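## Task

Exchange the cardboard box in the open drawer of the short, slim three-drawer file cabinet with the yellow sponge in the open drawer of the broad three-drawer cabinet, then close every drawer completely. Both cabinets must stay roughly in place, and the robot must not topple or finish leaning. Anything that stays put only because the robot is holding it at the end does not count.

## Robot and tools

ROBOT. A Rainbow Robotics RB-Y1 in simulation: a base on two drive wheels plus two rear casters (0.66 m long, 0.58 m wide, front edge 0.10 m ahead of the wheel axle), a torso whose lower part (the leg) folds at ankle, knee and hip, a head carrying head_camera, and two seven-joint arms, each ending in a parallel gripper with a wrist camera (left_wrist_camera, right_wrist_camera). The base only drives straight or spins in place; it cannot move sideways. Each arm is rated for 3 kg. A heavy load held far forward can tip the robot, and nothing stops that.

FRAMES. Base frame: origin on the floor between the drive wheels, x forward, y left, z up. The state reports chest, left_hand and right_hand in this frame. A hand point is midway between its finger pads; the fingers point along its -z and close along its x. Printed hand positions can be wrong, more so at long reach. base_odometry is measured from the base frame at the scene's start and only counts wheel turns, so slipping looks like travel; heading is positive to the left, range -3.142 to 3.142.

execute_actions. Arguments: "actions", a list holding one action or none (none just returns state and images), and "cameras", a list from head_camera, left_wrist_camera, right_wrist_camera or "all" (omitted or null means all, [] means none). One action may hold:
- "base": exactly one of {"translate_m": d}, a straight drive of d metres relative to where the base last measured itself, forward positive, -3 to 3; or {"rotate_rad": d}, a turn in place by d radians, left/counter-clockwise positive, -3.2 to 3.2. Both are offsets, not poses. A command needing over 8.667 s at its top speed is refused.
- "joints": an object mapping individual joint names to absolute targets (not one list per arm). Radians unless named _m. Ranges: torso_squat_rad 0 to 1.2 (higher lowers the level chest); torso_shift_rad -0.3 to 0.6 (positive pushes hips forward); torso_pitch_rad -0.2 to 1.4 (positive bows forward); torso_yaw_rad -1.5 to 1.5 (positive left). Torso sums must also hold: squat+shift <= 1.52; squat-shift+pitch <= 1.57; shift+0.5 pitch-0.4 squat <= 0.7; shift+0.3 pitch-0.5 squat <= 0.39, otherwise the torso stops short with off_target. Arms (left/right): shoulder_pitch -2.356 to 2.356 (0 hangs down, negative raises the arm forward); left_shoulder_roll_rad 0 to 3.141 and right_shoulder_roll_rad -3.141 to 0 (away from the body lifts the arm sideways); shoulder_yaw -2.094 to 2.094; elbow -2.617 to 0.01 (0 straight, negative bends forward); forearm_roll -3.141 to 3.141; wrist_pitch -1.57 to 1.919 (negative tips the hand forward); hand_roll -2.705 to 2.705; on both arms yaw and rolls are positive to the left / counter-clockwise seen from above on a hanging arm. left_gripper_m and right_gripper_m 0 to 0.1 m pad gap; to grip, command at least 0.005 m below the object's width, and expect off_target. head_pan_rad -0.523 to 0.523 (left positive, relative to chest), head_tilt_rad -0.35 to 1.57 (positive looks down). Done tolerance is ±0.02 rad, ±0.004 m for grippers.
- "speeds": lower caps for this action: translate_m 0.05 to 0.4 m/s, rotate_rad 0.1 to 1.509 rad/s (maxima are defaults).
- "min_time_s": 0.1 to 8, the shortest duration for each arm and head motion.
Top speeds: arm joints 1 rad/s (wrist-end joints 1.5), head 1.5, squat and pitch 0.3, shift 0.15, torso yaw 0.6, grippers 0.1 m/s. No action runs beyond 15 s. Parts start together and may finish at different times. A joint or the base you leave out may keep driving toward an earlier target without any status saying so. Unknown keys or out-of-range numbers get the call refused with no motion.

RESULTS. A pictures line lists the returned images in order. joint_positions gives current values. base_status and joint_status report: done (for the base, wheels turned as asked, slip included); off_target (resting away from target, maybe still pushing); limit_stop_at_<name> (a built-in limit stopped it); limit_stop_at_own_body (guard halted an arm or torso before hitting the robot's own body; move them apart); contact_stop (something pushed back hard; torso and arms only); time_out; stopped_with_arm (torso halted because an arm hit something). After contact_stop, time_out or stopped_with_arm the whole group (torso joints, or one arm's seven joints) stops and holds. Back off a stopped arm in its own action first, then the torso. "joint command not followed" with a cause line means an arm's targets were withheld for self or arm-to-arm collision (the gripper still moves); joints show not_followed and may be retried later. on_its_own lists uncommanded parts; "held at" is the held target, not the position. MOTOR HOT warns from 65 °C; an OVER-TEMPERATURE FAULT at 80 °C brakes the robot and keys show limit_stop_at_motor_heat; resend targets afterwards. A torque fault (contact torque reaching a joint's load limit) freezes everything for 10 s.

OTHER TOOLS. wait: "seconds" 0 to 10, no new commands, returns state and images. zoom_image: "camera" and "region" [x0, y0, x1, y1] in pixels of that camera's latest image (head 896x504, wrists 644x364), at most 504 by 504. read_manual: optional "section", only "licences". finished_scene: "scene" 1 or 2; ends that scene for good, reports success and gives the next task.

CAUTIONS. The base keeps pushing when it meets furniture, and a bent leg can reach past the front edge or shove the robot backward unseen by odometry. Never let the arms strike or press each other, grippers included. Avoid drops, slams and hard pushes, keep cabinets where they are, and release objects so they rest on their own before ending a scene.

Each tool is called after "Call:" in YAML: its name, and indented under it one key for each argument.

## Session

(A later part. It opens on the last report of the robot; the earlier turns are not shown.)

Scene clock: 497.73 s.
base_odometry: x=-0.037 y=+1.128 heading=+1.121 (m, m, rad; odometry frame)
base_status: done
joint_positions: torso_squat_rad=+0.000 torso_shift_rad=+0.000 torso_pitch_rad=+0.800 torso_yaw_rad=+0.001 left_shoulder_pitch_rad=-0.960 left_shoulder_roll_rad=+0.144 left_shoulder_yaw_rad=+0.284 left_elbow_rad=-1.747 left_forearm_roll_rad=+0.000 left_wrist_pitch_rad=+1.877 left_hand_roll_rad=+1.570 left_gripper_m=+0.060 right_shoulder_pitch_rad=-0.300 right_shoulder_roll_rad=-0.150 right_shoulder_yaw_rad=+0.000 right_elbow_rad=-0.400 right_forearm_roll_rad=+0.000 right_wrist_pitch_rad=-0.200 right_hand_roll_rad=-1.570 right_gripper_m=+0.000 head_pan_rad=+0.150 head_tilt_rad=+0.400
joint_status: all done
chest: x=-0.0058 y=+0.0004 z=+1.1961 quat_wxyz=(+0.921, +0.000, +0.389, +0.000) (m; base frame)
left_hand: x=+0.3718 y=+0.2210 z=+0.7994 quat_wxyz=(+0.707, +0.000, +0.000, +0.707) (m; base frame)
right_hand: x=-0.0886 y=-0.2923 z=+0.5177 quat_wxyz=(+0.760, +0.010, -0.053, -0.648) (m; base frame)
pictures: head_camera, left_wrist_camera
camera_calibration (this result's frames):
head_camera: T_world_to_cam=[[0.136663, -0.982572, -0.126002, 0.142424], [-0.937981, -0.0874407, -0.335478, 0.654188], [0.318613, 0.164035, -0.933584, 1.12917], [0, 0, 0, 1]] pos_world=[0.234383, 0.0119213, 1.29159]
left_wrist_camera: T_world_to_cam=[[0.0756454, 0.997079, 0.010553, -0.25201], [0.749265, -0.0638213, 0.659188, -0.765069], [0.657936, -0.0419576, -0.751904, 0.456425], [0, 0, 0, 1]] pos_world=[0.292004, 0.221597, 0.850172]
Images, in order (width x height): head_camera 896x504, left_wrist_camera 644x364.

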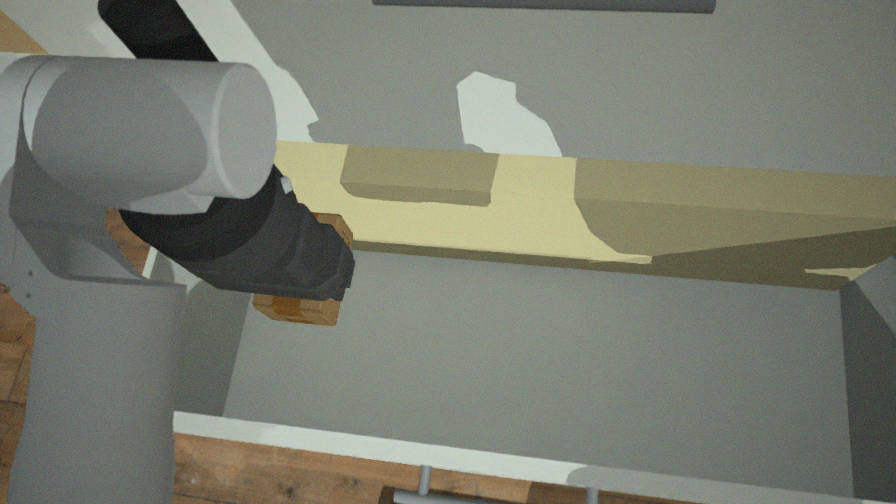

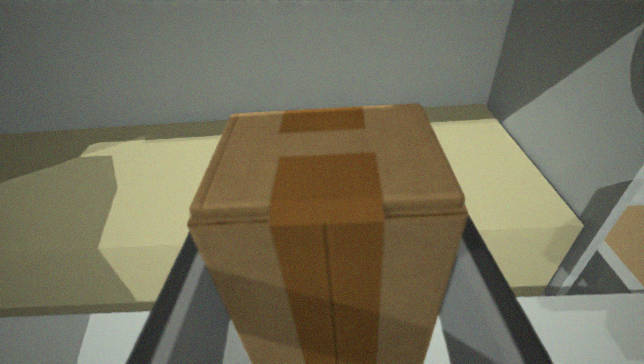

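Call:
execute_actions:
  actions:
    - {"joints":{"left_shoulder_pitch_rad":-0.9675,"left_shoulder_roll_rad":0.145,"left_shoulder_yaw_rad":0.2855,"left_elbow_rad":-1.347,"left_wrist_pitch_rad":1.485,"torso_squat_rad":0.2}}
  cameras: []

Call:
execute_actions:
  actions:
    - {"joints":{"left_shoulder_pitch_rad":-1.2205,"left_shoulder_roll_rad":0.225,"left_shoulder_yaw_rad":0.327,"left_elbow_rad":-0.522,"left_wrist_pitch_rad":0.921,"torso_squat_rad":0.55},"min_time_s":1.3}
  cameras: ["head_camera","left_wrist_camera"]

Scene clock: 504.23 s.
base_odometry: x=-0.037 y=+1.128 heading=+1.121 (m, m, rad; odometry frame)
base_status: not commanded
joint_positions: torso_squat_rad=+0.200 torso_shift_rad=+0.000 torso_pitch_rad=+0.800 torso_yaw_rad=+0.001 left_shoulder_pitch_rad=-0.967 left_shoulder_roll_rad=+0.145 left_shoulder_yaw_rad=+0.285 left_elbow_rad=-1.347 left_forearm_roll_rad=+0.000 left_wrist_pitch_rad=+1.485 left_hand_roll_rad=+1.570 left_gripper_m=+0.060 right_shoulder_pitch_rad=-0.300 right_shoulder_roll_rad=-0.150 right_shoulder_yaw_rad=+0.000 right_elbow_rad=-0.400 right_forearm_roll_rad=+0.000 right_wrist_pitch_rad=-0.200 right_hand_roll_rad=-1.570 right_gripper_m=+0.000 head_pan_rad=+0.150 head_tilt_rad=+0.400
joint_status: all done
chest: x=-0.0058 y=+0.0004 z=+1.1822 quat_wxyz=(+0.921, +0.000, +0.389, +0.000) (m; base frame)
left_hand: x=+0.3725 y=+0.2203 z=+0.6854 quat_wxyz=(+0.707, +0.000, +0.000, +0.707) (m; base frame)
right_hand: x=-0.0886 y=-0.2923 z=+0.5038 quat_wxyz=(+0.760, +0.010, -0.053, -0.648) (m; base frame)
pictures: none
No camera images: the call's "cameras" was empty. Leave "cameras" out to get every camera's image.

Scene clock: 506.20 s.
base_odometry: x=-0.037 y=+1.128 heading=+1.121 (m, m, rad; odometry frame)
base_status: not commanded
joint_positions: torso_squat_rad=+0.550 torso_shift_rad=+0.000 torso_pitch_rad=+0.800 torso_yaw_rad=+0.001 left_shoulder_pitch_rad=-1.220 left_shoulder_roll_rad=+0.225 left_shoulder_yaw_rad=+0.327 left_elbow_rad=-0.522 left_forearm_roll_rad=+0.000 left_wrist_pitch_rad=+0.921 left_hand_roll_rad=+1.570 left_gripper_m=+0.060 right_shoulder_pitch_rad=-0.300 right_shoulder_roll_rad=-0.150 right_shoulder_yaw_rad=+0.000 right_elbow_rad=-0.400 right_forearm_roll_rad=+0.000 right_wrist_pitch_rad=-0.200 right_hand_roll_rad=-1.570 right_gripper_m=+0.000 head_pan_rad=+0.150 head_tilt_rad=+0.400
joint_status: all done
chest: x=-0.0058 y=+0.0004 z=+1.0929 quat_wxyz=(+0.921, +0.000, +0.389, +0.000) (m; base frame)
left_hand: x=+0.3729 y=+0.2205 z=+0.4965 quat_wxyz=(+0.707, +0.000, +0.000, +0.707) (m; base frame)
right_hand: x=-0.0887 y=-0.2923 z=+0.4145 quat_wxyz=(+0.760, +0.010, -0.053, -0.648) (m; base frame)
pictures: head_camera, left_wrist_camera
camera_calibration (this result's frames):
head_camera: T_world_to_cam=[[0.136679, -0.982568, -0.126011, 0.129401], [-0.937977, -0.0874511, -0.335488, 0.619529], [0.31862, 0.164049, -0.933579, 1.03282], [0, 0, 0, 1]] pos_world=[0.23434, 0.0118907, 1.18837]
left_wrist_camera: T_world_to_cam=[[0.0763013, 0.997034, 0.0100704, -0.248443], [0.749118, -0.0639883, 0.659338, -0.566214], [0.658027, -0.0427644, -0.751779, 0.227957], [0, 0, 0, 1]] pos_world=[0.293115, 0.221224, 0.547202]
Images, in order (width x height): head_camera 896x504, left_wrist_camera 644x364.

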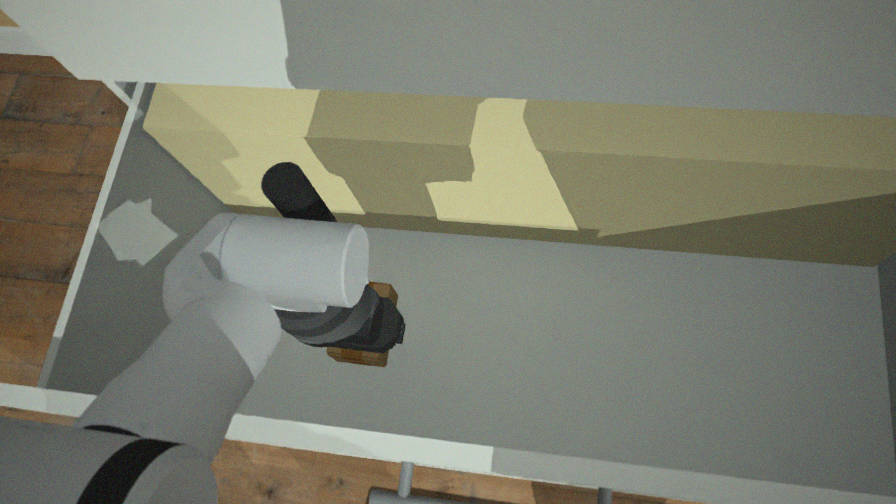

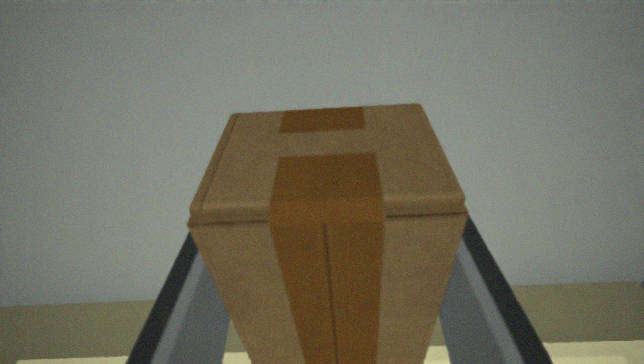

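Call:
execute_actions:
  actions:
    - {"joints":{"torso_squat_rad":0.66}}
  cameras: ["left_wrist_camera"]

Scene clock: 510.67 s.
base_odometry: x=-0.037 y=+1.128 heading=+1.121 (m, m, rad; odometry frame)
base_status: not commanded
joint_positions: torso_squat_rad=+0.660 torso_shift_rad=+0.000 torso_pitch_rad=+0.800 torso_yaw_rad=+0.001 left_shoulder_pitch_rad=-1.220 left_shoulder_roll_rad=+0.225 left_shoulder_yaw_rad=+0.327 left_elbow_rad=-0.522 left_forearm_roll_rad=+0.000 left_wrist_pitch_rad=+0.921 left_hand_roll_rad=+1.570 left_gripper_m=+0.060 right_shoulder_pitch_rad=-0.300 right_shoulder_roll_rad=-0.150 right_shoulder_yaw_rad=+0.000 right_elbow_rad=-0.400 right_forearm_roll_rad=+0.000 right_wrist_pitch_rad=-0.200 right_hand_roll_rad=-1.570 right_gripper_m=+0.000 head_pan_rad=+0.150 head_tilt_rad=+0.400
joint_status: all done
chest: x=-0.0059 y=+0.0003 z=+1.0491 quat_wxyz=(+0.921, +0.000, +0.389, +0.000) (m; base frame)
left_hand: x=+0.3729 y=+0.2205 z=+0.4527 quat_wxyz=(+0.707, +0.000, +0.000, +0.707) (m; base frame)
right_hand: x=-0.0887 y=-0.2923 z=+0.3707 quat_wxyz=(+0.760, +0.010, -0.053, -0.648) (m; base frame)
pictures: left_wrist_camera
camera_calibration (this result's frames):
left_wrist_camera: T_world_to_cam=[[0.0763081, 0.997033, 0.0100646, -0.247981], [0.749117, -0.0639896, 0.65934, -0.537348], [0.658028, -0.0427734, -0.751778, 0.195056], [0, 0, 0, 1]] pos_world=[0.293108, 0.221204, 0.503429]
Images, in order (width x height): left_wrist_camera 644x364.

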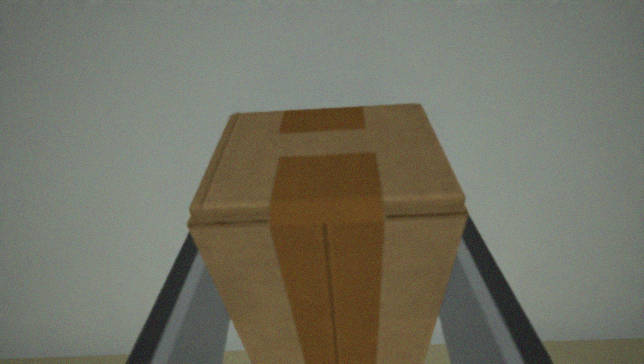

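Call:
execute_actions:
  actions:
    - {"joints":{"torso_squat_rad":0.675}}
  cameras: ["left_wrist_camera"]

Scene clock: 512.57 s.
base_odometry: x=-0.037 y=+1.128 heading=+1.121 (m, m, rad; odometry frame)
base_status: not commanded
joint_positions: torso_squat_rad=+0.675 torso_shift_rad=+0.000 torso_pitch_rad=+0.800 torso_yaw_rad=+0.001 left_shoulder_pitch_rad=-1.220 left_shoulder_roll_rad=+0.225 left_shoulder_yaw_rad=+0.327 left_elbow_rad=-0.522 left_forearm_roll_rad=+0.000 left_wrist_pitch_rad=+0.921 left_hand_roll_rad=+1.570 left_gripper_m=+0.060 right_shoulder_pitch_rad=-0.300 right_shoulder_roll_rad=-0.150 right_shoulder_yaw_rad=+0.000 right_elbow_rad=-0.400 right_forearm_roll_rad=+0.000 right_wrist_pitch_rad=-0.200 right_hand_roll_rad=-1.570 right_gripper_m=+0.000 head_pan_rad=+0.150 head_tilt_rad=+0.400
joint_status: all done
chest: x=-0.0059 y=+0.0003 z=+1.0426 quat_wxyz=(+0.921, +0.000, +0.389, +0.000) (m; base frame)
left_hand: x=+0.3729 y=+0.2205 z=+0.4462 quat_wxyz=(+0.707, +0.000, +0.000, +0.707) (m; base frame)
right_hand: x=-0.0887 y=-0.2923 z=+0.3642 quat_wxyz=(+0.760, +0.010, -0.053, -0.648) (m; base frame)
pictures: left_wrist_camera
camera_calibration (this result's frames):
left_wrist_camera: T_world_to_cam=[[0.0763078, 0.997033, 0.0100683, -0.247917], [0.749103, -0.0639909, 0.659355, -0.53308], [0.658043, -0.0427718, -0.751764, 0.190168], [0, 0, 0, 1]] pos_world=[0.293111, 0.221204, 0.496947]
Images, in order (width x height): left_wrist_camera 644x364.

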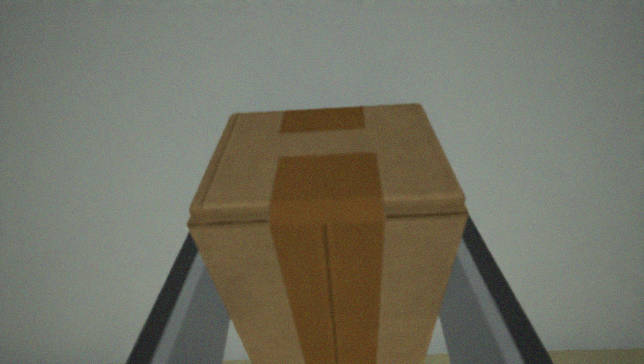

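Call:
execute_actions:
  actions:
    - {"joints":{"torso_squat_rad":0.69}}
  cameras: ["left_wrist_camera"]

Scene clock: 515.30 s.
base_odometry: x=-0.037 y=+1.128 heading=+1.121 (m, m, rad; odometry frame)
base_status: not commanded
joint_positions: torso_squat_rad=+0.690 torso_shift_rad=+0.000 torso_pitch_rad=+0.799 torso_yaw_rad=+0.001 left_shoulder_pitch_rad=-1.222 left_shoulder_roll_rad=+0.225 left_shoulder_yaw_rad=+0.327 left_elbow_rad=-0.523 left_forearm_roll_rad=+0.000 left_wrist_pitch_rad=+0.921 left_hand_roll_rad=+1.570 left_gripper_m=+0.060 right_shoulder_pitch_rad=-0.300 right_shoulder_roll_rad=-0.150 right_shoulder_yaw_rad=+0.000 right_elbow_rad=-0.400 right_forearm_roll_rad=+0.000 right_wrist_pitch_rad=-0.200 right_hand_roll_rad=-1.570 right_gripper_m=+0.000 head_pan_rad=+0.150 head_tilt_rad=+0.400
joint_status: all done
chest: x=-0.0063 y=+0.0003 z=+1.0361 quat_wxyz=(+0.921, +0.000, +0.389, +0.000) (m; base frame)
left_hand: x=+0.3740 y=+0.2205 z=+0.4406 quat_wxyz=(+0.707, -0.001, -0.001, +0.707) (m; base frame)
right_hand: x=-0.0884 y=-0.2923 z=+0.3576 quat_wxyz=(+0.760, +0.010, -0.054, -0.648) (m; base frame)
pictures: left_wrist_camera
camera_calibration (this result's frames):
left_wrist_camera: T_world_to_cam=[[0.0763664, 0.997026, 0.0103745, -0.248101], [0.747495, -0.0641334, 0.661165, -0.530398], [0.659864, -0.0427359, -0.750169, 0.18386], [0, 0, 0, 1]] pos_world=[0.294094, 0.221204, 0.49118]
Images, in order (width x height): left_wrist_camera 644x364.

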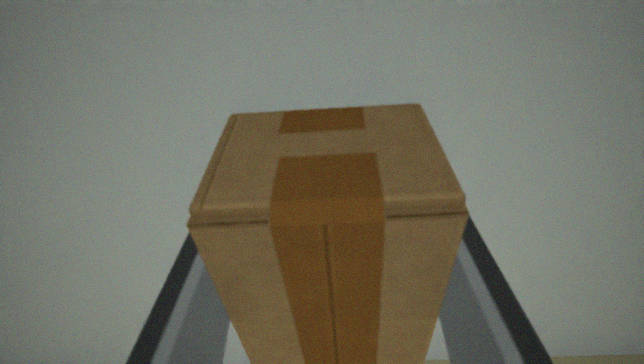

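Touchdown. Release and lift out.

Call:
execute_actions:
  actions:
    - {"joints":{"left_gripper_m":0.09,"torso_squat_rad":0.685}}
  cameras: []

Call:
execute_actions:
  actions:
    - {"joints":{"torso_squat_rad":0.3}}
  cameras: ["left_wrist_camera"]

Call:
execute_actions:
  actions:
    - {"joints":{"torso_squat_rad":0.0,"left_shoulder_pitch_rad":-0.9675,"left_shoulder_roll_rad":0.145,"left_shoulder_yaw_rad":0.2855,"left_elbow_rad":-1.347,"left_wrist_pitch_rad":1.485},"min_time_s":1.0}
  cameras: []

Call:
execute_actions:
  actions:
    - {"joints":{"left_shoulder_pitch_rad":-0.96,"left_shoulder_roll_rad":0.144,"left_shoulder_yaw_rad":0.284,"left_elbow_rad":-1.747,"left_wrist_pitch_rad":1.877,"left_gripper_m":0.0}}
  cameras: ["head_camera"]

Scene clock: 523.00 s.
base_odometry: x=-0.037 y=+1.128 heading=+1.121 (m, m, rad; odometry frame)
base_status: not commanded
joint_positions: torso_squat_rad=+0.685 torso_shift_rad=+0.000 torso_pitch_rad=+0.800 torso_yaw_rad=+0.001 left_shoulder_pitch_rad=-1.221 left_shoulder_roll_rad=+0.225 left_shoulder_yaw_rad=+0.327 left_elbow_rad=-0.522 left_forearm_roll_rad=+0.000 left_wrist_pitch_rad=+0.921 left_hand_roll_rad=+1.570 left_gripper_m=+0.090 right_shoulder_pitch_rad=-0.300 right_shoulder_roll_rad=-0.150 right_shoulder_yaw_rad=+0.000 right_elbow_rad=-0.400 right_forearm_roll_rad=+0.000 right_wrist_pitch_rad=-0.200 right_hand_roll_rad=-1.570 right_gripper_m=+0.000 head_pan_rad=+0.150 head_tilt_rad=+0.400
joint_status: all done
chest: x=-0.0059 y=+0.0003 z=+1.0382 quat_wxyz=(+0.921, +0.000, +0.389, +0.000) (m; base frame)
left_hand: x=+0.3733 y=+0.2206 z=+0.4420 quat_wxyz=(+0.707, +0.000, -0.001, +0.707) (m; base frame)
right_hand: x=-0.0886 y=-0.2923 z=+0.3598 quat_wxyz=(+0.760, +0.010, -0.053, -0.648) (m; base frame)
pictures: none
No camera images: the call's "cameras" was empty. Leave "cameras" out to get every camera's image.

Scene clock: 525.07 s.
base_odometry: x=-0.037 y=+1.128 heading=+1.121 (m, m, rad; odometry frame)
base_status: not commanded
joint_positions: torso_squat_rad=+0.300 torso_shift_rad=+0.000 torso_pitch_rad=+0.800 torso_yaw_rad=+0.001 left_shoulder_pitch_rad=-1.221 left_shoulder_roll_rad=+0.225 left_shoulder_yaw_rad=+0.327 left_elbow_rad=-0.522 left_forearm_roll_rad=+0.000 left_wrist_pitch_rad=+0.921 left_hand_roll_rad=+1.570 left_gripper_m=+0.090 right_shoulder_pitch_rad=-0.300 right_shoulder_roll_rad=-0.150 right_shoulder_yaw_rad=+0.000 right_elbow_rad=-0.400 right_forearm_roll_rad=+0.000 right_wrist_pitch_rad=-0.200 right_hand_roll_rad=-1.570 right_gripper_m=+0.000 head_pan_rad=+0.150 head_tilt_rad=+0.400
joint_status: all done
chest: x=-0.0058 y=+0.0003 z=+1.1648 quat_wxyz=(+0.921, +0.000, +0.389, +0.000) (m; base frame)
left_hand: x=+0.3732 y=+0.2207 z=+0.5686 quat_wxyz=(+0.707, +0.000, -0.001, +0.707) (m; base frame)
right_hand: x=-0.0886 y=-0.2923 z=+0.4864 quat_wxyz=(+0.760, +0.010, -0.053, -0.648) (m; base frame)
pictures: left_wrist_camera
camera_calibration (this result's frames):
left_wrist_camera: T_world_to_cam=[[0.0761958, 0.997039, 0.0103905, -0.249532], [0.748878, -0.0641047, 0.659601, -0.613958], [0.658313, -0.0424776, -0.751544, 0.281688], [0, 0, 0, 1]] pos_world=[0.293354, 0.221401, 0.619261]
Images, in order (width x height): left_wrist_camera 644x364.

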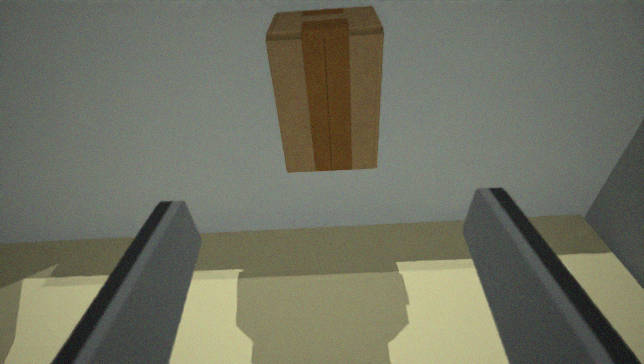

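Scene clock: 526.83 s.
base_odometry: x=-0.037 y=+1.128 heading=+1.121 (m, m, rad; odometry frame)
base_status: not commanded
joint_positions: torso_squat_rad=+0.000 torso_shift_rad=+0.000 torso_pitch_rad=+0.800 torso_yaw_rad=+0.001 left_shoulder_pitch_rad=-0.968 left_shoulder_roll_rad=+0.145 left_shoulder_yaw_rad=+0.286 left_elbow_rad=-1.347 left_forearm_roll_rad=+0.000 left_wrist_pitch_rad=+1.485 left_hand_roll_rad=+1.570 left_gripper_m=+0.090 right_shoulder_pitch_rad=-0.300 right_shoulder_roll_rad=-0.150 right_shoulder_yaw_rad=+0.000 right_elbow_rad=-0.400 right_forearm_roll_rad=+0.000 right_wrist_pitch_rad=-0.200 right_hand_roll_rad=-1.570 right_gripper_m=+0.000 head_pan_rad=+0.150 head_tilt_rad=+0.400
joint_status: all done
chest: x=-0.0058 y=+0.0004 z=+1.1961 quat_wxyz=(+0.921, +0.000, +0.389, +0.000) (m; base frame)
left_hand: x=+0.3727 y=+0.2205 z=+0.6993 quat_wxyz=(+0.707, +0.000, +0.000, +0.707) (m; base frame)
right_hand: x=-0.0887 y=-0.2923 z=+0.5177 quat_wxyz=(+0.760, +0.010, -0.053, -0.648) (m; base frame)
pictures: none
No camera images: the call's "cameras" was empty. Leave "cameras" out to get every camera's image.

Scene clock: 528.20 s.
base_odometry: x=-0.037 y=+1.128 heading=+1.121 (m, m, rad; odometry frame)
base_status: not commanded
joint_positions: torso_squat_rad=+0.000 torso_shift_rad=+0.000 torso_pitch_rad=+0.800 torso_yaw_rad=+0.001 left_shoulder_pitch_rad=-0.960 left_shoulder_roll_rad=+0.144 left_shoulder_yaw_rad=+0.284 left_elbow_rad=-1.747 left_forearm_roll_rad=+0.000 left_wrist_pitch_rad=+1.877 left_hand_roll_rad=+1.570 left_gripper_m=+0.001 right_shoulder_pitch_rad=-0.300 right_shoulder_roll_rad=-0.150 right_shoulder_yaw_rad=+0.000 right_elbow_rad=-0.400 right_forearm_roll_rad=+0.000 right_wrist_pitch_rad=-0.200 right_hand_roll_rad=-1.570 right_gripper_m=+0.000 head_pan_rad=+0.150 head_tilt_rad=+0.400
joint_status: all done
chest: x=-0.0058 y=+0.0004 z=+1.1961 quat_wxyz=(+0.921, +0.000, +0.389, +0.000) (m; base frame)
left_hand: x=+0.3719 y=+0.2210 z=+0.7995 quat_wxyz=(+0.707, +0.000, -0.001, +0.707) (m; base frame)
right_hand: x=-0.0887 y=-0.2923 z=+0.5177 quat_wxyz=(+0.760, +0.010, -0.053, -0.648) (m; base frame)
pictures: head_camera
camera_calibration (this result's frames):
head_camera: T_world_to_cam=[[0.136673, -0.982561, -0.126076, 0.142479], [-0.937983, -0.0874259, -0.335476, 0.65418], [0.318603, 0.164108, -0.933574, 1.12917], [0, 0, 0, 1]] pos_world=[0.234379, 0.0118806, 1.29159]
Images, in order (width x height): head_camera 896x504.

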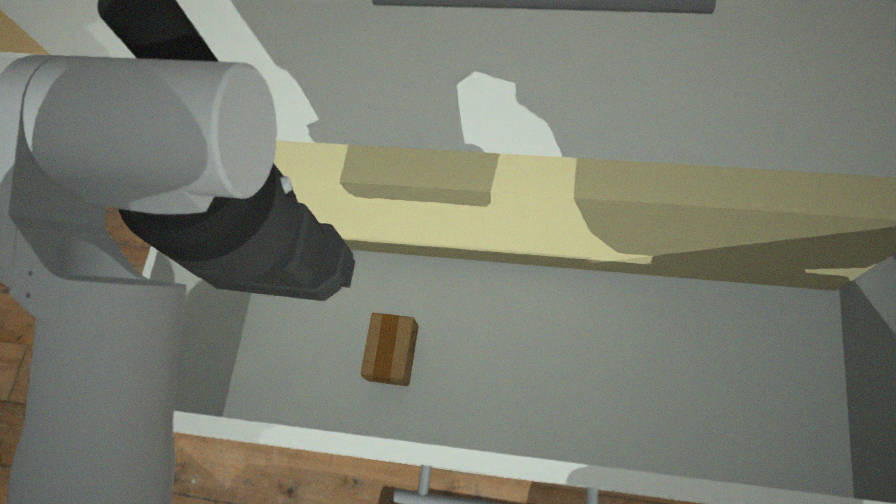

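Call:
execute_actions:
  actions:
    - {"base":{"translate_m":-0.33}}
  cameras: []

Call:
execute_actions:
  actions:
    - {"joints":{"torso_squat_rad":0.55,"left_shoulder_pitch_rad":-0.639,"left_shoulder_roll_rad":0.065,"left_shoulder_yaw_rad":0.206,"left_elbow_rad":-1.039,"left_wrist_pitch_rad":-0.551,"head_tilt_rad":0.1},"min_time_s":1.7}
  cameras: ["left_wrist_camera","head_camera"]

Scene clock: 537.27 s.
base_odometry: x=-0.181 y=+0.831 heading=+1.120 (m, m, rad; odometry frame)
base_status: done
joint_positions: torso_squat_rad=+0.000 torso_shift_rad=+0.000 torso_pitch_rad=+0.800 torso_yaw_rad=+0.001 left_shoulder_pitch_rad=-0.960 left_shoulder_roll_rad=+0.144 left_shoulder_yaw_rad=+0.284 left_elbow_rad=-1.747 left_forearm_roll_rad=+0.000 left_wrist_pitch_rad=+1.877 left_hand_roll_rad=+1.570 left_gripper_m=+0.001 right_shoulder_pitch_rad=-0.300 right_shoulder_roll_rad=-0.150 right_shoulder_yaw_rad=+0.000 right_elbow_rad=-0.400 right_forearm_roll_rad=+0.000 right_wrist_pitch_rad=-0.200 right_hand_roll_rad=-1.570 right_gripper_m=+0.000 head_pan_rad=+0.150 head_tilt_rad=+0.400
joint_status: not commanded
chest: x=-0.0059 y=+0.0004 z=+1.1961 quat_wxyz=(+0.921, +0.000, +0.389, +0.000) (m; base frame)
left_hand: x=+0.3718 y=+0.2211 z=+0.7995 quat_wxyz=(+0.707, +0.000, -0.001, +0.707) (m; base frame)
right_hand: x=-0.0887 y=-0.2923 z=+0.5177 quat_wxyz=(+0.760, +0.010, -0.053, -0.648) (m; base frame)
pictures: none
No camera images: the call's "cameras" was empty. Leave "cameras" out to get every camera's image.

Scene clock: 539.90 s.
base_odometry: x=-0.181 y=+0.831 heading=+1.120 (m, m, rad; odometry frame)
base_status: not commanded
joint_positions: torso_squat_rad=+0.550 torso_shift_rad=+0.000 torso_pitch_rad=+0.800 torso_yaw_rad=+0.001 left_shoulder_pitch_rad=-0.639 left_shoulder_roll_rad=+0.065 left_shoulder_yaw_rad=+0.206 left_elbow_rad=-1.039 left_forearm_roll_rad=+0.000 left_wrist_pitch_rad=-0.551 left_hand_roll_rad=+1.570 left_gripper_m=+0.001 right_shoulder_pitch_rad=-0.300 right_shoulder_roll_rad=-0.150 right_shoulder_yaw_rad=+0.000 right_elbow_rad=-0.400 right_forearm_roll_rad=+0.000 right_wrist_pitch_rad=-0.200 right_hand_roll_rad=-1.570 right_gripper_m=+0.000 head_pan_rad=+0.150 head_tilt_rad=+0.100
joint_status: all done
chest: x=-0.0059 y=+0.0003 z=+1.0929 quat_wxyz=(+0.921, +0.000, +0.389, +0.000) (m; base frame)
left_hand: x=+0.4285 y=+0.2212 z=+0.6400 quat_wxyz=(+0.541, -0.455, -0.456, +0.541) (m; base frame)
right_hand: x=-0.0887 y=-0.2924 z=+0.4145 quat_wxyz=(+0.760, +0.010, -0.053, -0.648) (m; base frame)
pictures: head_camera, left_wrist_camera
camera_calibration (this result's frames):
head_camera: T_world_to_cam=[[0.140995, -0.983231, -0.115663, 0.116127], [-0.800701, -0.0445439, -0.597406, 0.917112], [0.582236, 0.176842, -0.793554, 0.822172], [0, 0, 0, 1]] pos_world=[0.239261, 0.00963676, 1.21376]
left_wrist_camera: T_world_to_cam=[[0.00175904, 0.996992, 0.0774801, -0.26597], [-0.521192, -0.0652106, 0.850944, -0.280466], [0.853437, -0.0418789, 0.51951, -0.598231], [0, 0, 0, 1]] pos_world=[0.364843, 0.221828, 0.570055]
Images, in order (width x height): head_camera 896x504, left_wrist_camera 644x364.

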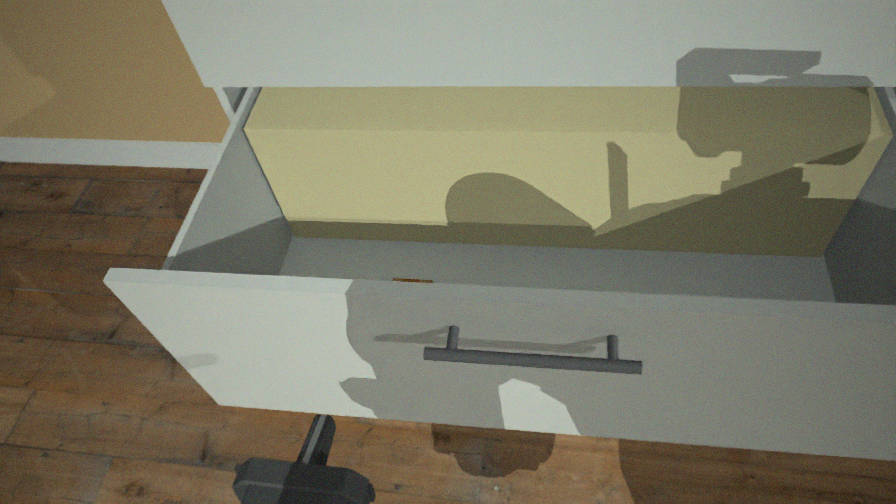

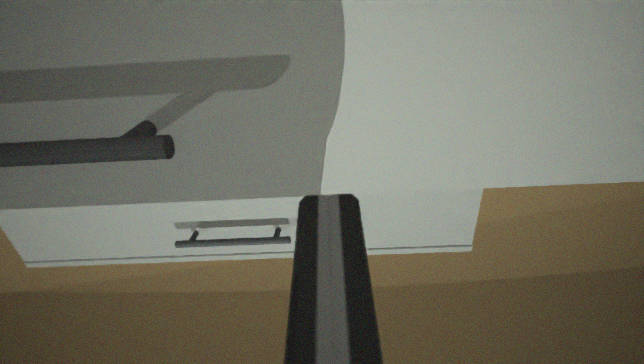

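Call:
execute_actions:
  actions:
    - {"base":{"translate_m":0.37},"speeds":{"translate_m":0.1}}
  cameras: ["left_wrist_camera","head_camera"]

Scene clock: 547.50 s.
base_odometry: x=-0.019 y=+1.164 heading=+1.119 (m, m, rad; odometry frame)
base_status: done
joint_positions: torso_squat_rad=+0.550 torso_shift_rad=+0.000 torso_pitch_rad=+0.800 torso_yaw_rad=+0.001 left_shoulder_pitch_rad=-0.639 left_shoulder_roll_rad=+0.065 left_shoulder_yaw_rad=+0.206 left_elbow_rad=-1.039 left_forearm_roll_rad=+0.000 left_wrist_pitch_rad=-0.551 left_hand_roll_rad=+1.570 left_gripper_m=+0.001 right_shoulder_pitch_rad=-0.300 right_shoulder_roll_rad=-0.150 right_shoulder_yaw_rad=+0.000 right_elbow_rad=-0.400 right_forearm_roll_rad=+0.000 right_wrist_pitch_rad=-0.200 right_hand_roll_rad=-1.570 right_gripper_m=+0.000 head_pan_rad=+0.150 head_tilt_rad=+0.100
joint_status: not commanded
chest: x=-0.0058 y=+0.0004 z=+1.0928 quat_wxyz=(+0.921, +0.000, +0.389, +0.000) (m; base frame)
left_hand: x=+0.4284 y=+0.2210 z=+0.6398 quat_wxyz=(+0.541, -0.455, -0.456, +0.541) (m; base frame)
right_hand: x=-0.0886 y=-0.2923 z=+0.4145 quat_wxyz=(+0.760, +0.010, -0.053, -0.648) (m; base frame)
pictures: head_camera, left_wrist_camera
camera_calibration (this result's frames):
head_camera: T_world_to_cam=[[0.141055, -0.98322, -0.115679, 0.116153], [-0.800765, -0.0446034, -0.597315, 0.917028], [0.582133, 0.176886, -0.79362, 0.822197], [0, 0, 0, 1]] pos_world=[0.239312, 0.00967104, 1.2137]
left_wrist_camera: T_world_to_cam=[[0.00166371, 0.997024, 0.0770793, -0.26553], [-0.520871, -0.0649337, 0.851162, -0.280734], [0.853634, -0.0415644, 0.519212, -0.597994], [0, 0, 0, 1]] pos_world=[0.364683, 0.221656, 0.569903]
Images, in order (width x height): head_camera 896x504, left_wrist_camera 644x364.

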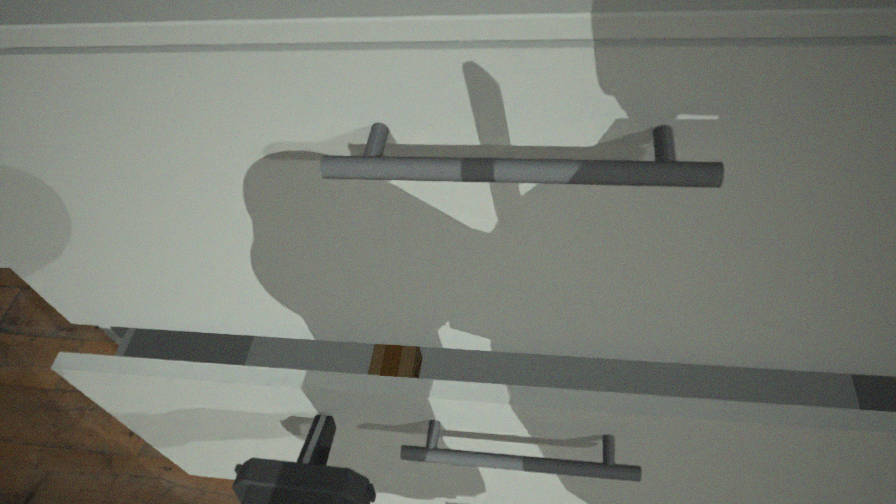

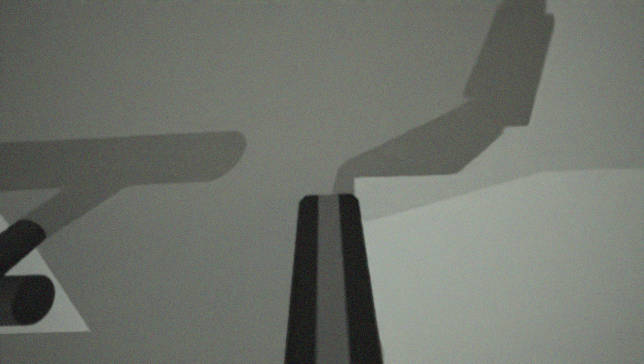

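Call:
execute_actions:
  actions:
    - {"base":{"translate_m":0.03},"speeds":{"translate_m":0.05}}
  cameras: ["left_wrist_camera","head_camera"]

Scene clock: 551.67 s.
base_odometry: x=-0.006 y=+1.191 heading=+1.119 (m, m, rad; odometry frame)
base_status: done
joint_positions: torso_squat_rad=+0.550 torso_shift_rad=+0.000 torso_pitch_rad=+0.800 torso_yaw_rad=+0.001 left_shoulder_pitch_rad=-0.639 left_shoulder_roll_rad=+0.065 left_shoulder_yaw_rad=+0.206 left_elbow_rad=-1.039 left_forearm_roll_rad=+0.000 left_wrist_pitch_rad=-0.551 left_hand_roll_rad=+1.570 left_gripper_m=+0.001 right_shoulder_pitch_rad=-0.300 right_shoulder_roll_rad=-0.150 right_shoulder_yaw_rad=+0.000 right_elbow_rad=-0.400 right_forearm_roll_rad=+0.000 right_wrist_pitch_rad=-0.200 right_hand_roll_rad=-1.570 right_gripper_m=+0.000 head_pan_rad=+0.150 head_tilt_rad=+0.100
joint_status: not commanded
chest: x=-0.0058 y=+0.0004 z=+1.0929 quat_wxyz=(+0.921, +0.000, +0.389, +0.000) (m; base frame)
left_hand: x=+0.4283 y=+0.2210 z=+0.6398 quat_wxyz=(+0.541, -0.455, -0.456, +0.541) (m; base frame)
right_hand: x=-0.0886 y=-0.2923 z=+0.4145 quat_wxyz=(+0.760, +0.010, -0.053, -0.648) (m; base frame)
pictures: head_camera, left_wrist_camera
camera_calibration (this result's frames):
head_camera: T_world_to_cam=[[0.14107, -0.983219, -0.11567, 0.116149], [-0.800744, -0.0446146, -0.597343, 0.917048], [0.582158, 0.176889, -0.793601, 0.822188], [0, 0, 0, 1]] pos_world=[0.239292, 0.00967755, 1.21372]
left_wrist_camera: T_world_to_cam=[[0.00164741, 0.997028, 0.0770219, -0.265469], [-0.520816, -0.0648958, 0.851199, -0.2808], [0.853667, -0.0415165, 0.519162, -0.597933], [0, 0, 0, 1]] pos_world=[0.364628, 0.221633, 0.569887]
Images, in order (width x height): head_camera 896x504, left_wrist_camera 644x364.

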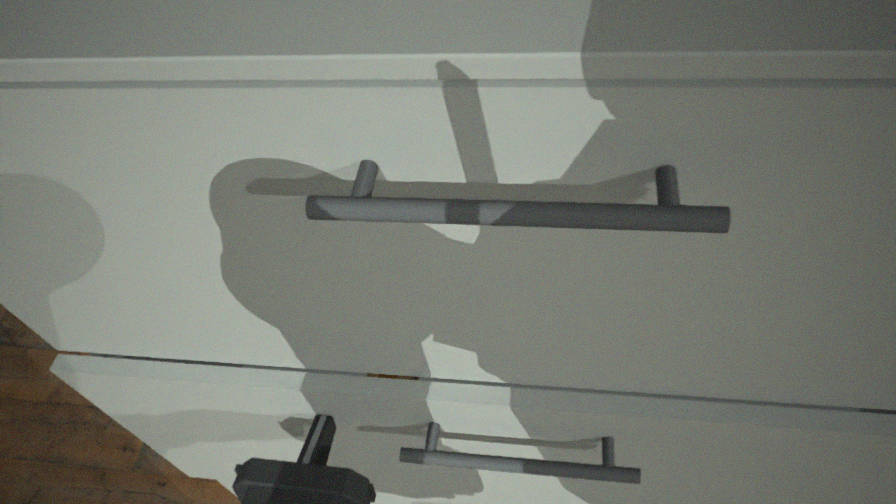

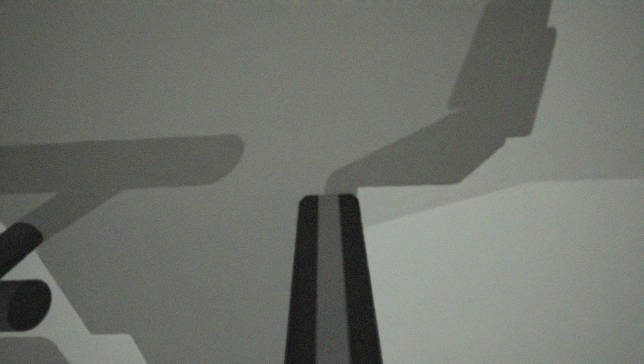

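Call:
execute_actions:
  actions:
    - {"base":{"translate_m":0.012},"speeds":{"translate_m":0.05}}
  cameras: ["head_camera","left_wrist_camera"]

Scene clock: 560.67 s.
base_odometry: x=-0.001 y=+1.202 heading=+1.119 (m, m, rad; odometry frame)
base_status: done
joint_positions: torso_squat_rad=+0.550 torso_shift_rad=+0.000 torso_pitch_rad=+0.800 torso_yaw_rad=+0.001 left_shoulder_pitch_rad=-0.639 left_shoulder_roll_rad=+0.065 left_shoulder_yaw_rad=+0.206 left_elbow_rad=-1.039 left_forearm_roll_rad=+0.000 left_wrist_pitch_rad=-0.551 left_hand_roll_rad=+1.570 left_gripper_m=+0.001 right_shoulder_pitch_rad=-0.300 right_shoulder_roll_rad=-0.150 right_shoulder_yaw_rad=+0.000 right_elbow_rad=-0.400 right_forearm_roll_rad=+0.000 right_wrist_pitch_rad=-0.200 right_hand_roll_rad=-1.570 right_gripper_m=+0.000 head_pan_rad=+0.150 head_tilt_rad=+0.100
joint_status: not commanded
chest: x=-0.0058 y=+0.0004 z=+1.0929 quat_wxyz=(+0.921, +0.000, +0.389, +0.000) (m; base frame)
left_hand: x=+0.4283 y=+0.2210 z=+0.6398 quat_wxyz=(+0.541, -0.455, -0.456, +0.541) (m; base frame)
right_hand: x=-0.0886 y=-0.2924 z=+0.4145 quat_wxyz=(+0.760, +0.010, -0.053, -0.648) (m; base frame)
pictures: head_camera, left_wrist_camera
camera_calibration (this result's frames):
head_camera: T_world_to_cam=[[0.141075, -0.983219, -0.115661, 0.116143], [-0.800716, -0.0446154, -0.59738, 0.917086], [0.582196, 0.176887, -0.793574, 0.822173], [0, 0, 0, 1]] pos_world=[0.239275, 0.00967817, 1.21374]
left_wrist_camera: T_world_to_cam=[[0.00165131, 0.99703, 0.0770028, -0.265449], [-0.52091, -0.0648729, 0.851143, -0.280758], [0.85361, -0.041517, 0.519256, -0.59802], [0, 0, 0, 1]] pos_world=[0.364664, 0.221619, 0.569931]
Images, in order (width x height): head_camera 896x504, left_wrist_camera 644x364.

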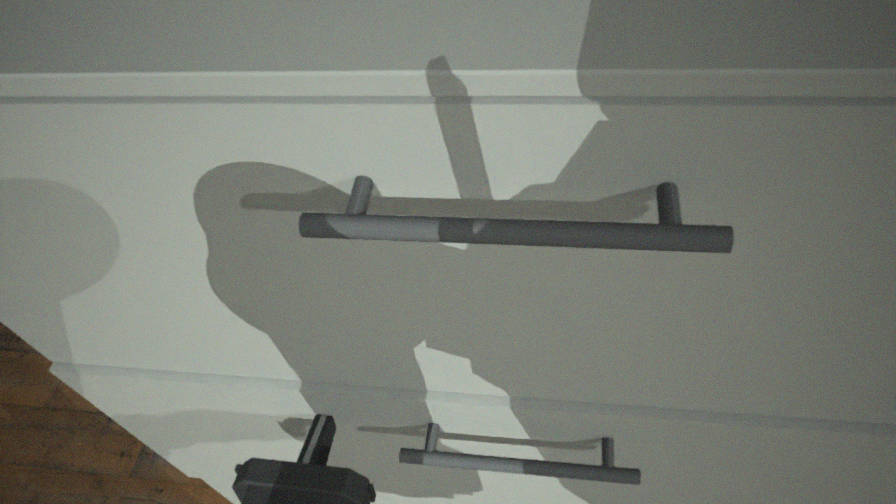

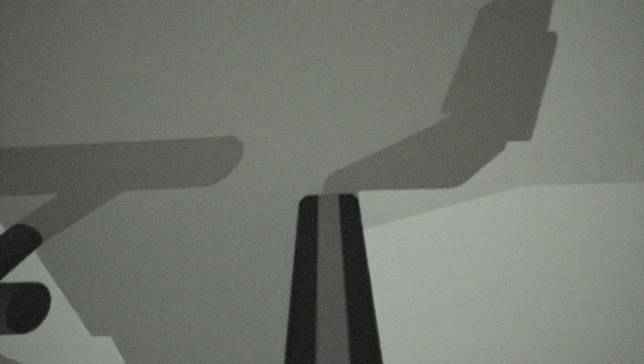

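Call:
execute_actions:
  actions:
    - {"base":{"translate_m":0.006},"speeds":{"translate_m":0.05}}
  cameras: ["head_camera"]

Scene clock: 563.07 s.
base_odometry: x=+0.002 y=+1.208 heading=+1.119 (m, m, rad; odometry frame)
base_status: done
joint_positions: torso_squat_rad=+0.550 torso_shift_rad=+0.000 torso_pitch_rad=+0.800 torso_yaw_rad=+0.001 left_shoulder_pitch_rad=-0.639 left_shoulder_roll_rad=+0.065 left_shoulder_yaw_rad=+0.206 left_elbow_rad=-1.039 left_forearm_roll_rad=+0.000 left_wrist_pitch_rad=-0.551 left_hand_roll_rad=+1.570 left_gripper_m=+0.001 right_shoulder_pitch_rad=-0.300 right_shoulder_roll_rad=-0.150 right_shoulder_yaw_rad=+0.000 right_elbow_rad=-0.400 right_forearm_roll_rad=+0.000 right_wrist_pitch_rad=-0.200 right_hand_roll_rad=-1.570 right_gripper_m=+0.000 head_pan_rad=+0.150 head_tilt_rad=+0.100
joint_status: not commanded
chest: x=-0.0058 y=+0.0004 z=+1.0929 quat_wxyz=(+0.921, +0.000, +0.389, +0.000) (m; base frame)
left_hand: x=+0.4283 y=+0.2210 z=+0.6398 quat_wxyz=(+0.541, -0.455, -0.456, +0.541) (m; base frame)
right_hand: x=-0.0886 y=-0.2924 z=+0.4145 quat_wxyz=(+0.760, +0.010, -0.053, -0.648) (m; base frame)
pictures: head_camera
camera_calibration (this result's frames):
head_camera: T_world_to_cam=[[0.141066, -0.983221, -0.115659, 0.116138], [-0.800723, -0.0446118, -0.597372, 0.917077], [0.582188, 0.176879, -0.793581, 0.822177], [0, 0, 0, 1]] pos_world=[0.239279, 0.00967595, 1.21373]
Images, in order (width x height): head_camera 896x504.

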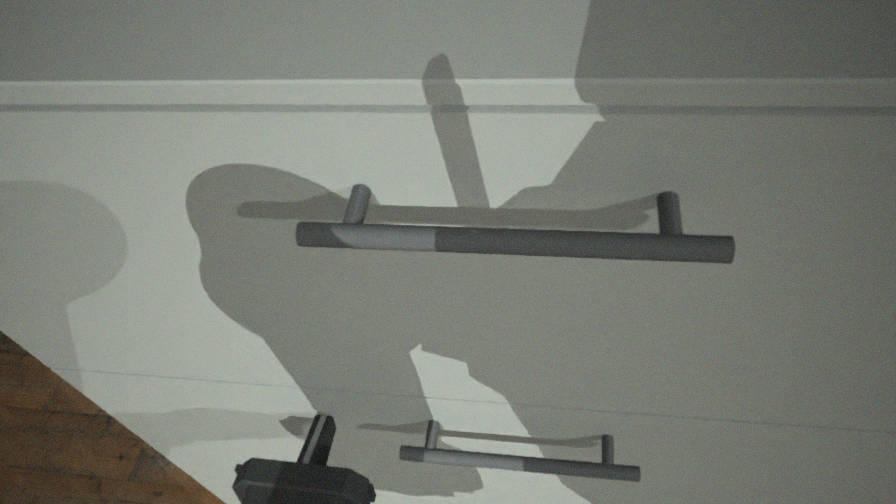

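Call:
execute_actions:
  actions:
    - {"base":{"translate_m":0.006},"speeds":{"translate_m":0.05}}
  cameras: ["head_camera"]

Scene clock: 566.03 s.
base_odometry: x=+0.004 y=+1.213 heading=+1.119 (m, m, rad; odometry frame)
base_status: done
joint_positions: torso_squat_rad=+0.550 torso_shift_rad=+0.000 torso_pitch_rad=+0.800 torso_yaw_rad=+0.001 left_shoulder_pitch_rad=-0.636 left_shoulder_roll_rad=+0.064 left_shoulder_yaw_rad=+0.206 left_elbow_rad=-1.038 left_forearm_roll_rad=+0.000 left_wrist_pitch_rad=-0.551 left_hand_roll_rad=+1.570 left_gripper_m=+0.001 right_shoulder_pitch_rad=-0.300 right_shoulder_roll_rad=-0.150 right_shoulder_yaw_rad=+0.000 right_elbow_rad=-0.400 right_forearm_roll_rad=+0.000 right_wrist_pitch_rad=-0.200 right_hand_roll_rad=-1.570 right_gripper_m=+0.000 head_pan_rad=+0.150 head_tilt_rad=+0.100
joint_status: not commanded
chest: x=-0.0059 y=+0.0004 z=+1.0929 quat_wxyz=(+0.921, +0.000, +0.389, +0.000) (m; base frame)
left_hand: x=+0.4264 y=+0.2215 z=+0.6381 quat_wxyz=(+0.542, -0.453, -0.455, +0.542) (m; base frame)
right_hand: x=-0.0887 y=-0.2923 z=+0.4145 quat_wxyz=(+0.760, +0.010, -0.053, -0.648) (m; base frame)
pictures: head_camera
camera_calibration (this result's frames):
head_camera: T_world_to_cam=[[0.141178, -0.983203, -0.115674, 0.116189], [-0.800735, -0.0446995, -0.597348, 0.916984], [0.582144, 0.176956, -0.793596, 0.822229], [0, 0, 0, 1]] pos_world=[0.239203, 0.00972739, 1.21372]
Images, in order (width x height): head_camera 896x504.

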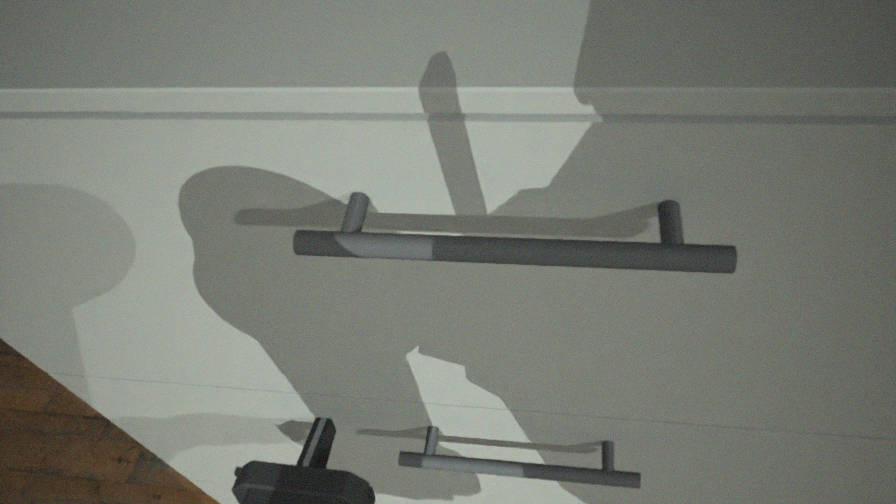

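Compression shows the drawer is at its stop. Backing off.

Call:
execute_actions:
  actions:
    - {"base":{"translate_m":-0.35},"joints":{"head_tilt_rad":0.0}}
  cameras: ["head_camera"]

Scene clock: 569.77 s.
base_odometry: x=-0.148 y=+0.898 heading=+1.119 (m, m, rad; odometry frame)
base_status: done
joint_positions: torso_squat_rad=+0.550 torso_shift_rad=+0.000 torso_pitch_rad=+0.800 torso_yaw_rad=+0.001 left_shoulder_pitch_rad=-0.639 left_shoulder_roll_rad=+0.065 left_shoulder_yaw_rad=+0.206 left_elbow_rad=-1.039 left_forearm_roll_rad=+0.000 left_wrist_pitch_rad=-0.551 left_hand_roll_rad=+1.570 left_gripper_m=+0.001 right_shoulder_pitch_rad=-0.300 right_shoulder_roll_rad=-0.150 right_shoulder_yaw_rad=+0.000 right_elbow_rad=-0.400 right_forearm_roll_rad=+0.000 right_wrist_pitch_rad=-0.200 right_hand_roll_rad=-1.570 right_gripper_m=+0.000 head_pan_rad=+0.150 head_tilt_rad=+0.000
joint_status: all done
chest: x=-0.0059 y=+0.0004 z=+1.0929 quat_wxyz=(+0.921, +0.000, +0.389, +0.000) (m; base frame)
left_hand: x=+0.4284 y=+0.2210 z=+0.6399 quat_wxyz=(+0.541, -0.455, -0.456, +0.541) (m; base frame)
right_hand: x=-0.0888 y=-0.2924 z=+0.4145 quat_wxyz=(+0.760, +0.010, -0.053, -0.648) (m; base frame)
pictures: head_camera
camera_calibration (this result's frames):
head_camera: T_world_to_cam=[[0.141798, -0.983542, -0.111978, 0.111554], [-0.738176, -0.0296927, -0.673955, 1.00064], [0.659537, 0.178225, -0.730237, 0.733337], [0, 0, 0, 1]] pos_world=[0.239163, 0.00872992, 1.22238]
Images, in order (width x height): head_camera 896x504.

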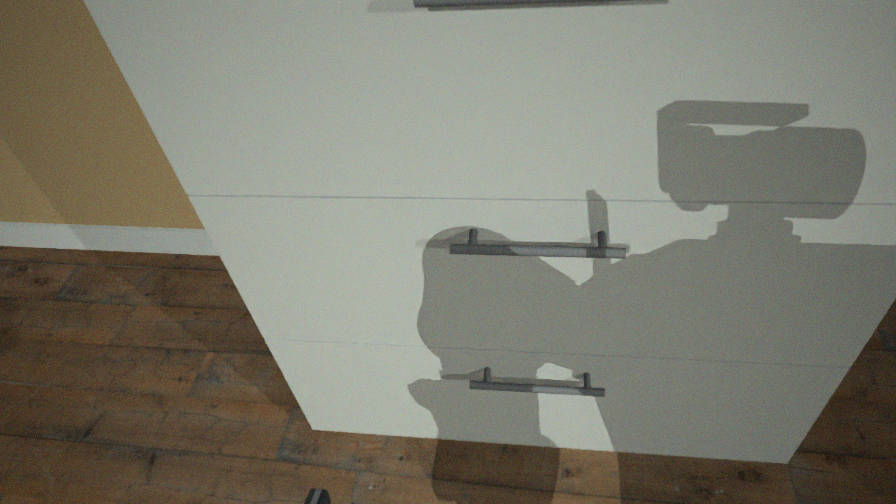

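All three drawers of the wide cabinet look flush.

Call:
finished_scene:
  scene: 2

The scene is finished: the task was done.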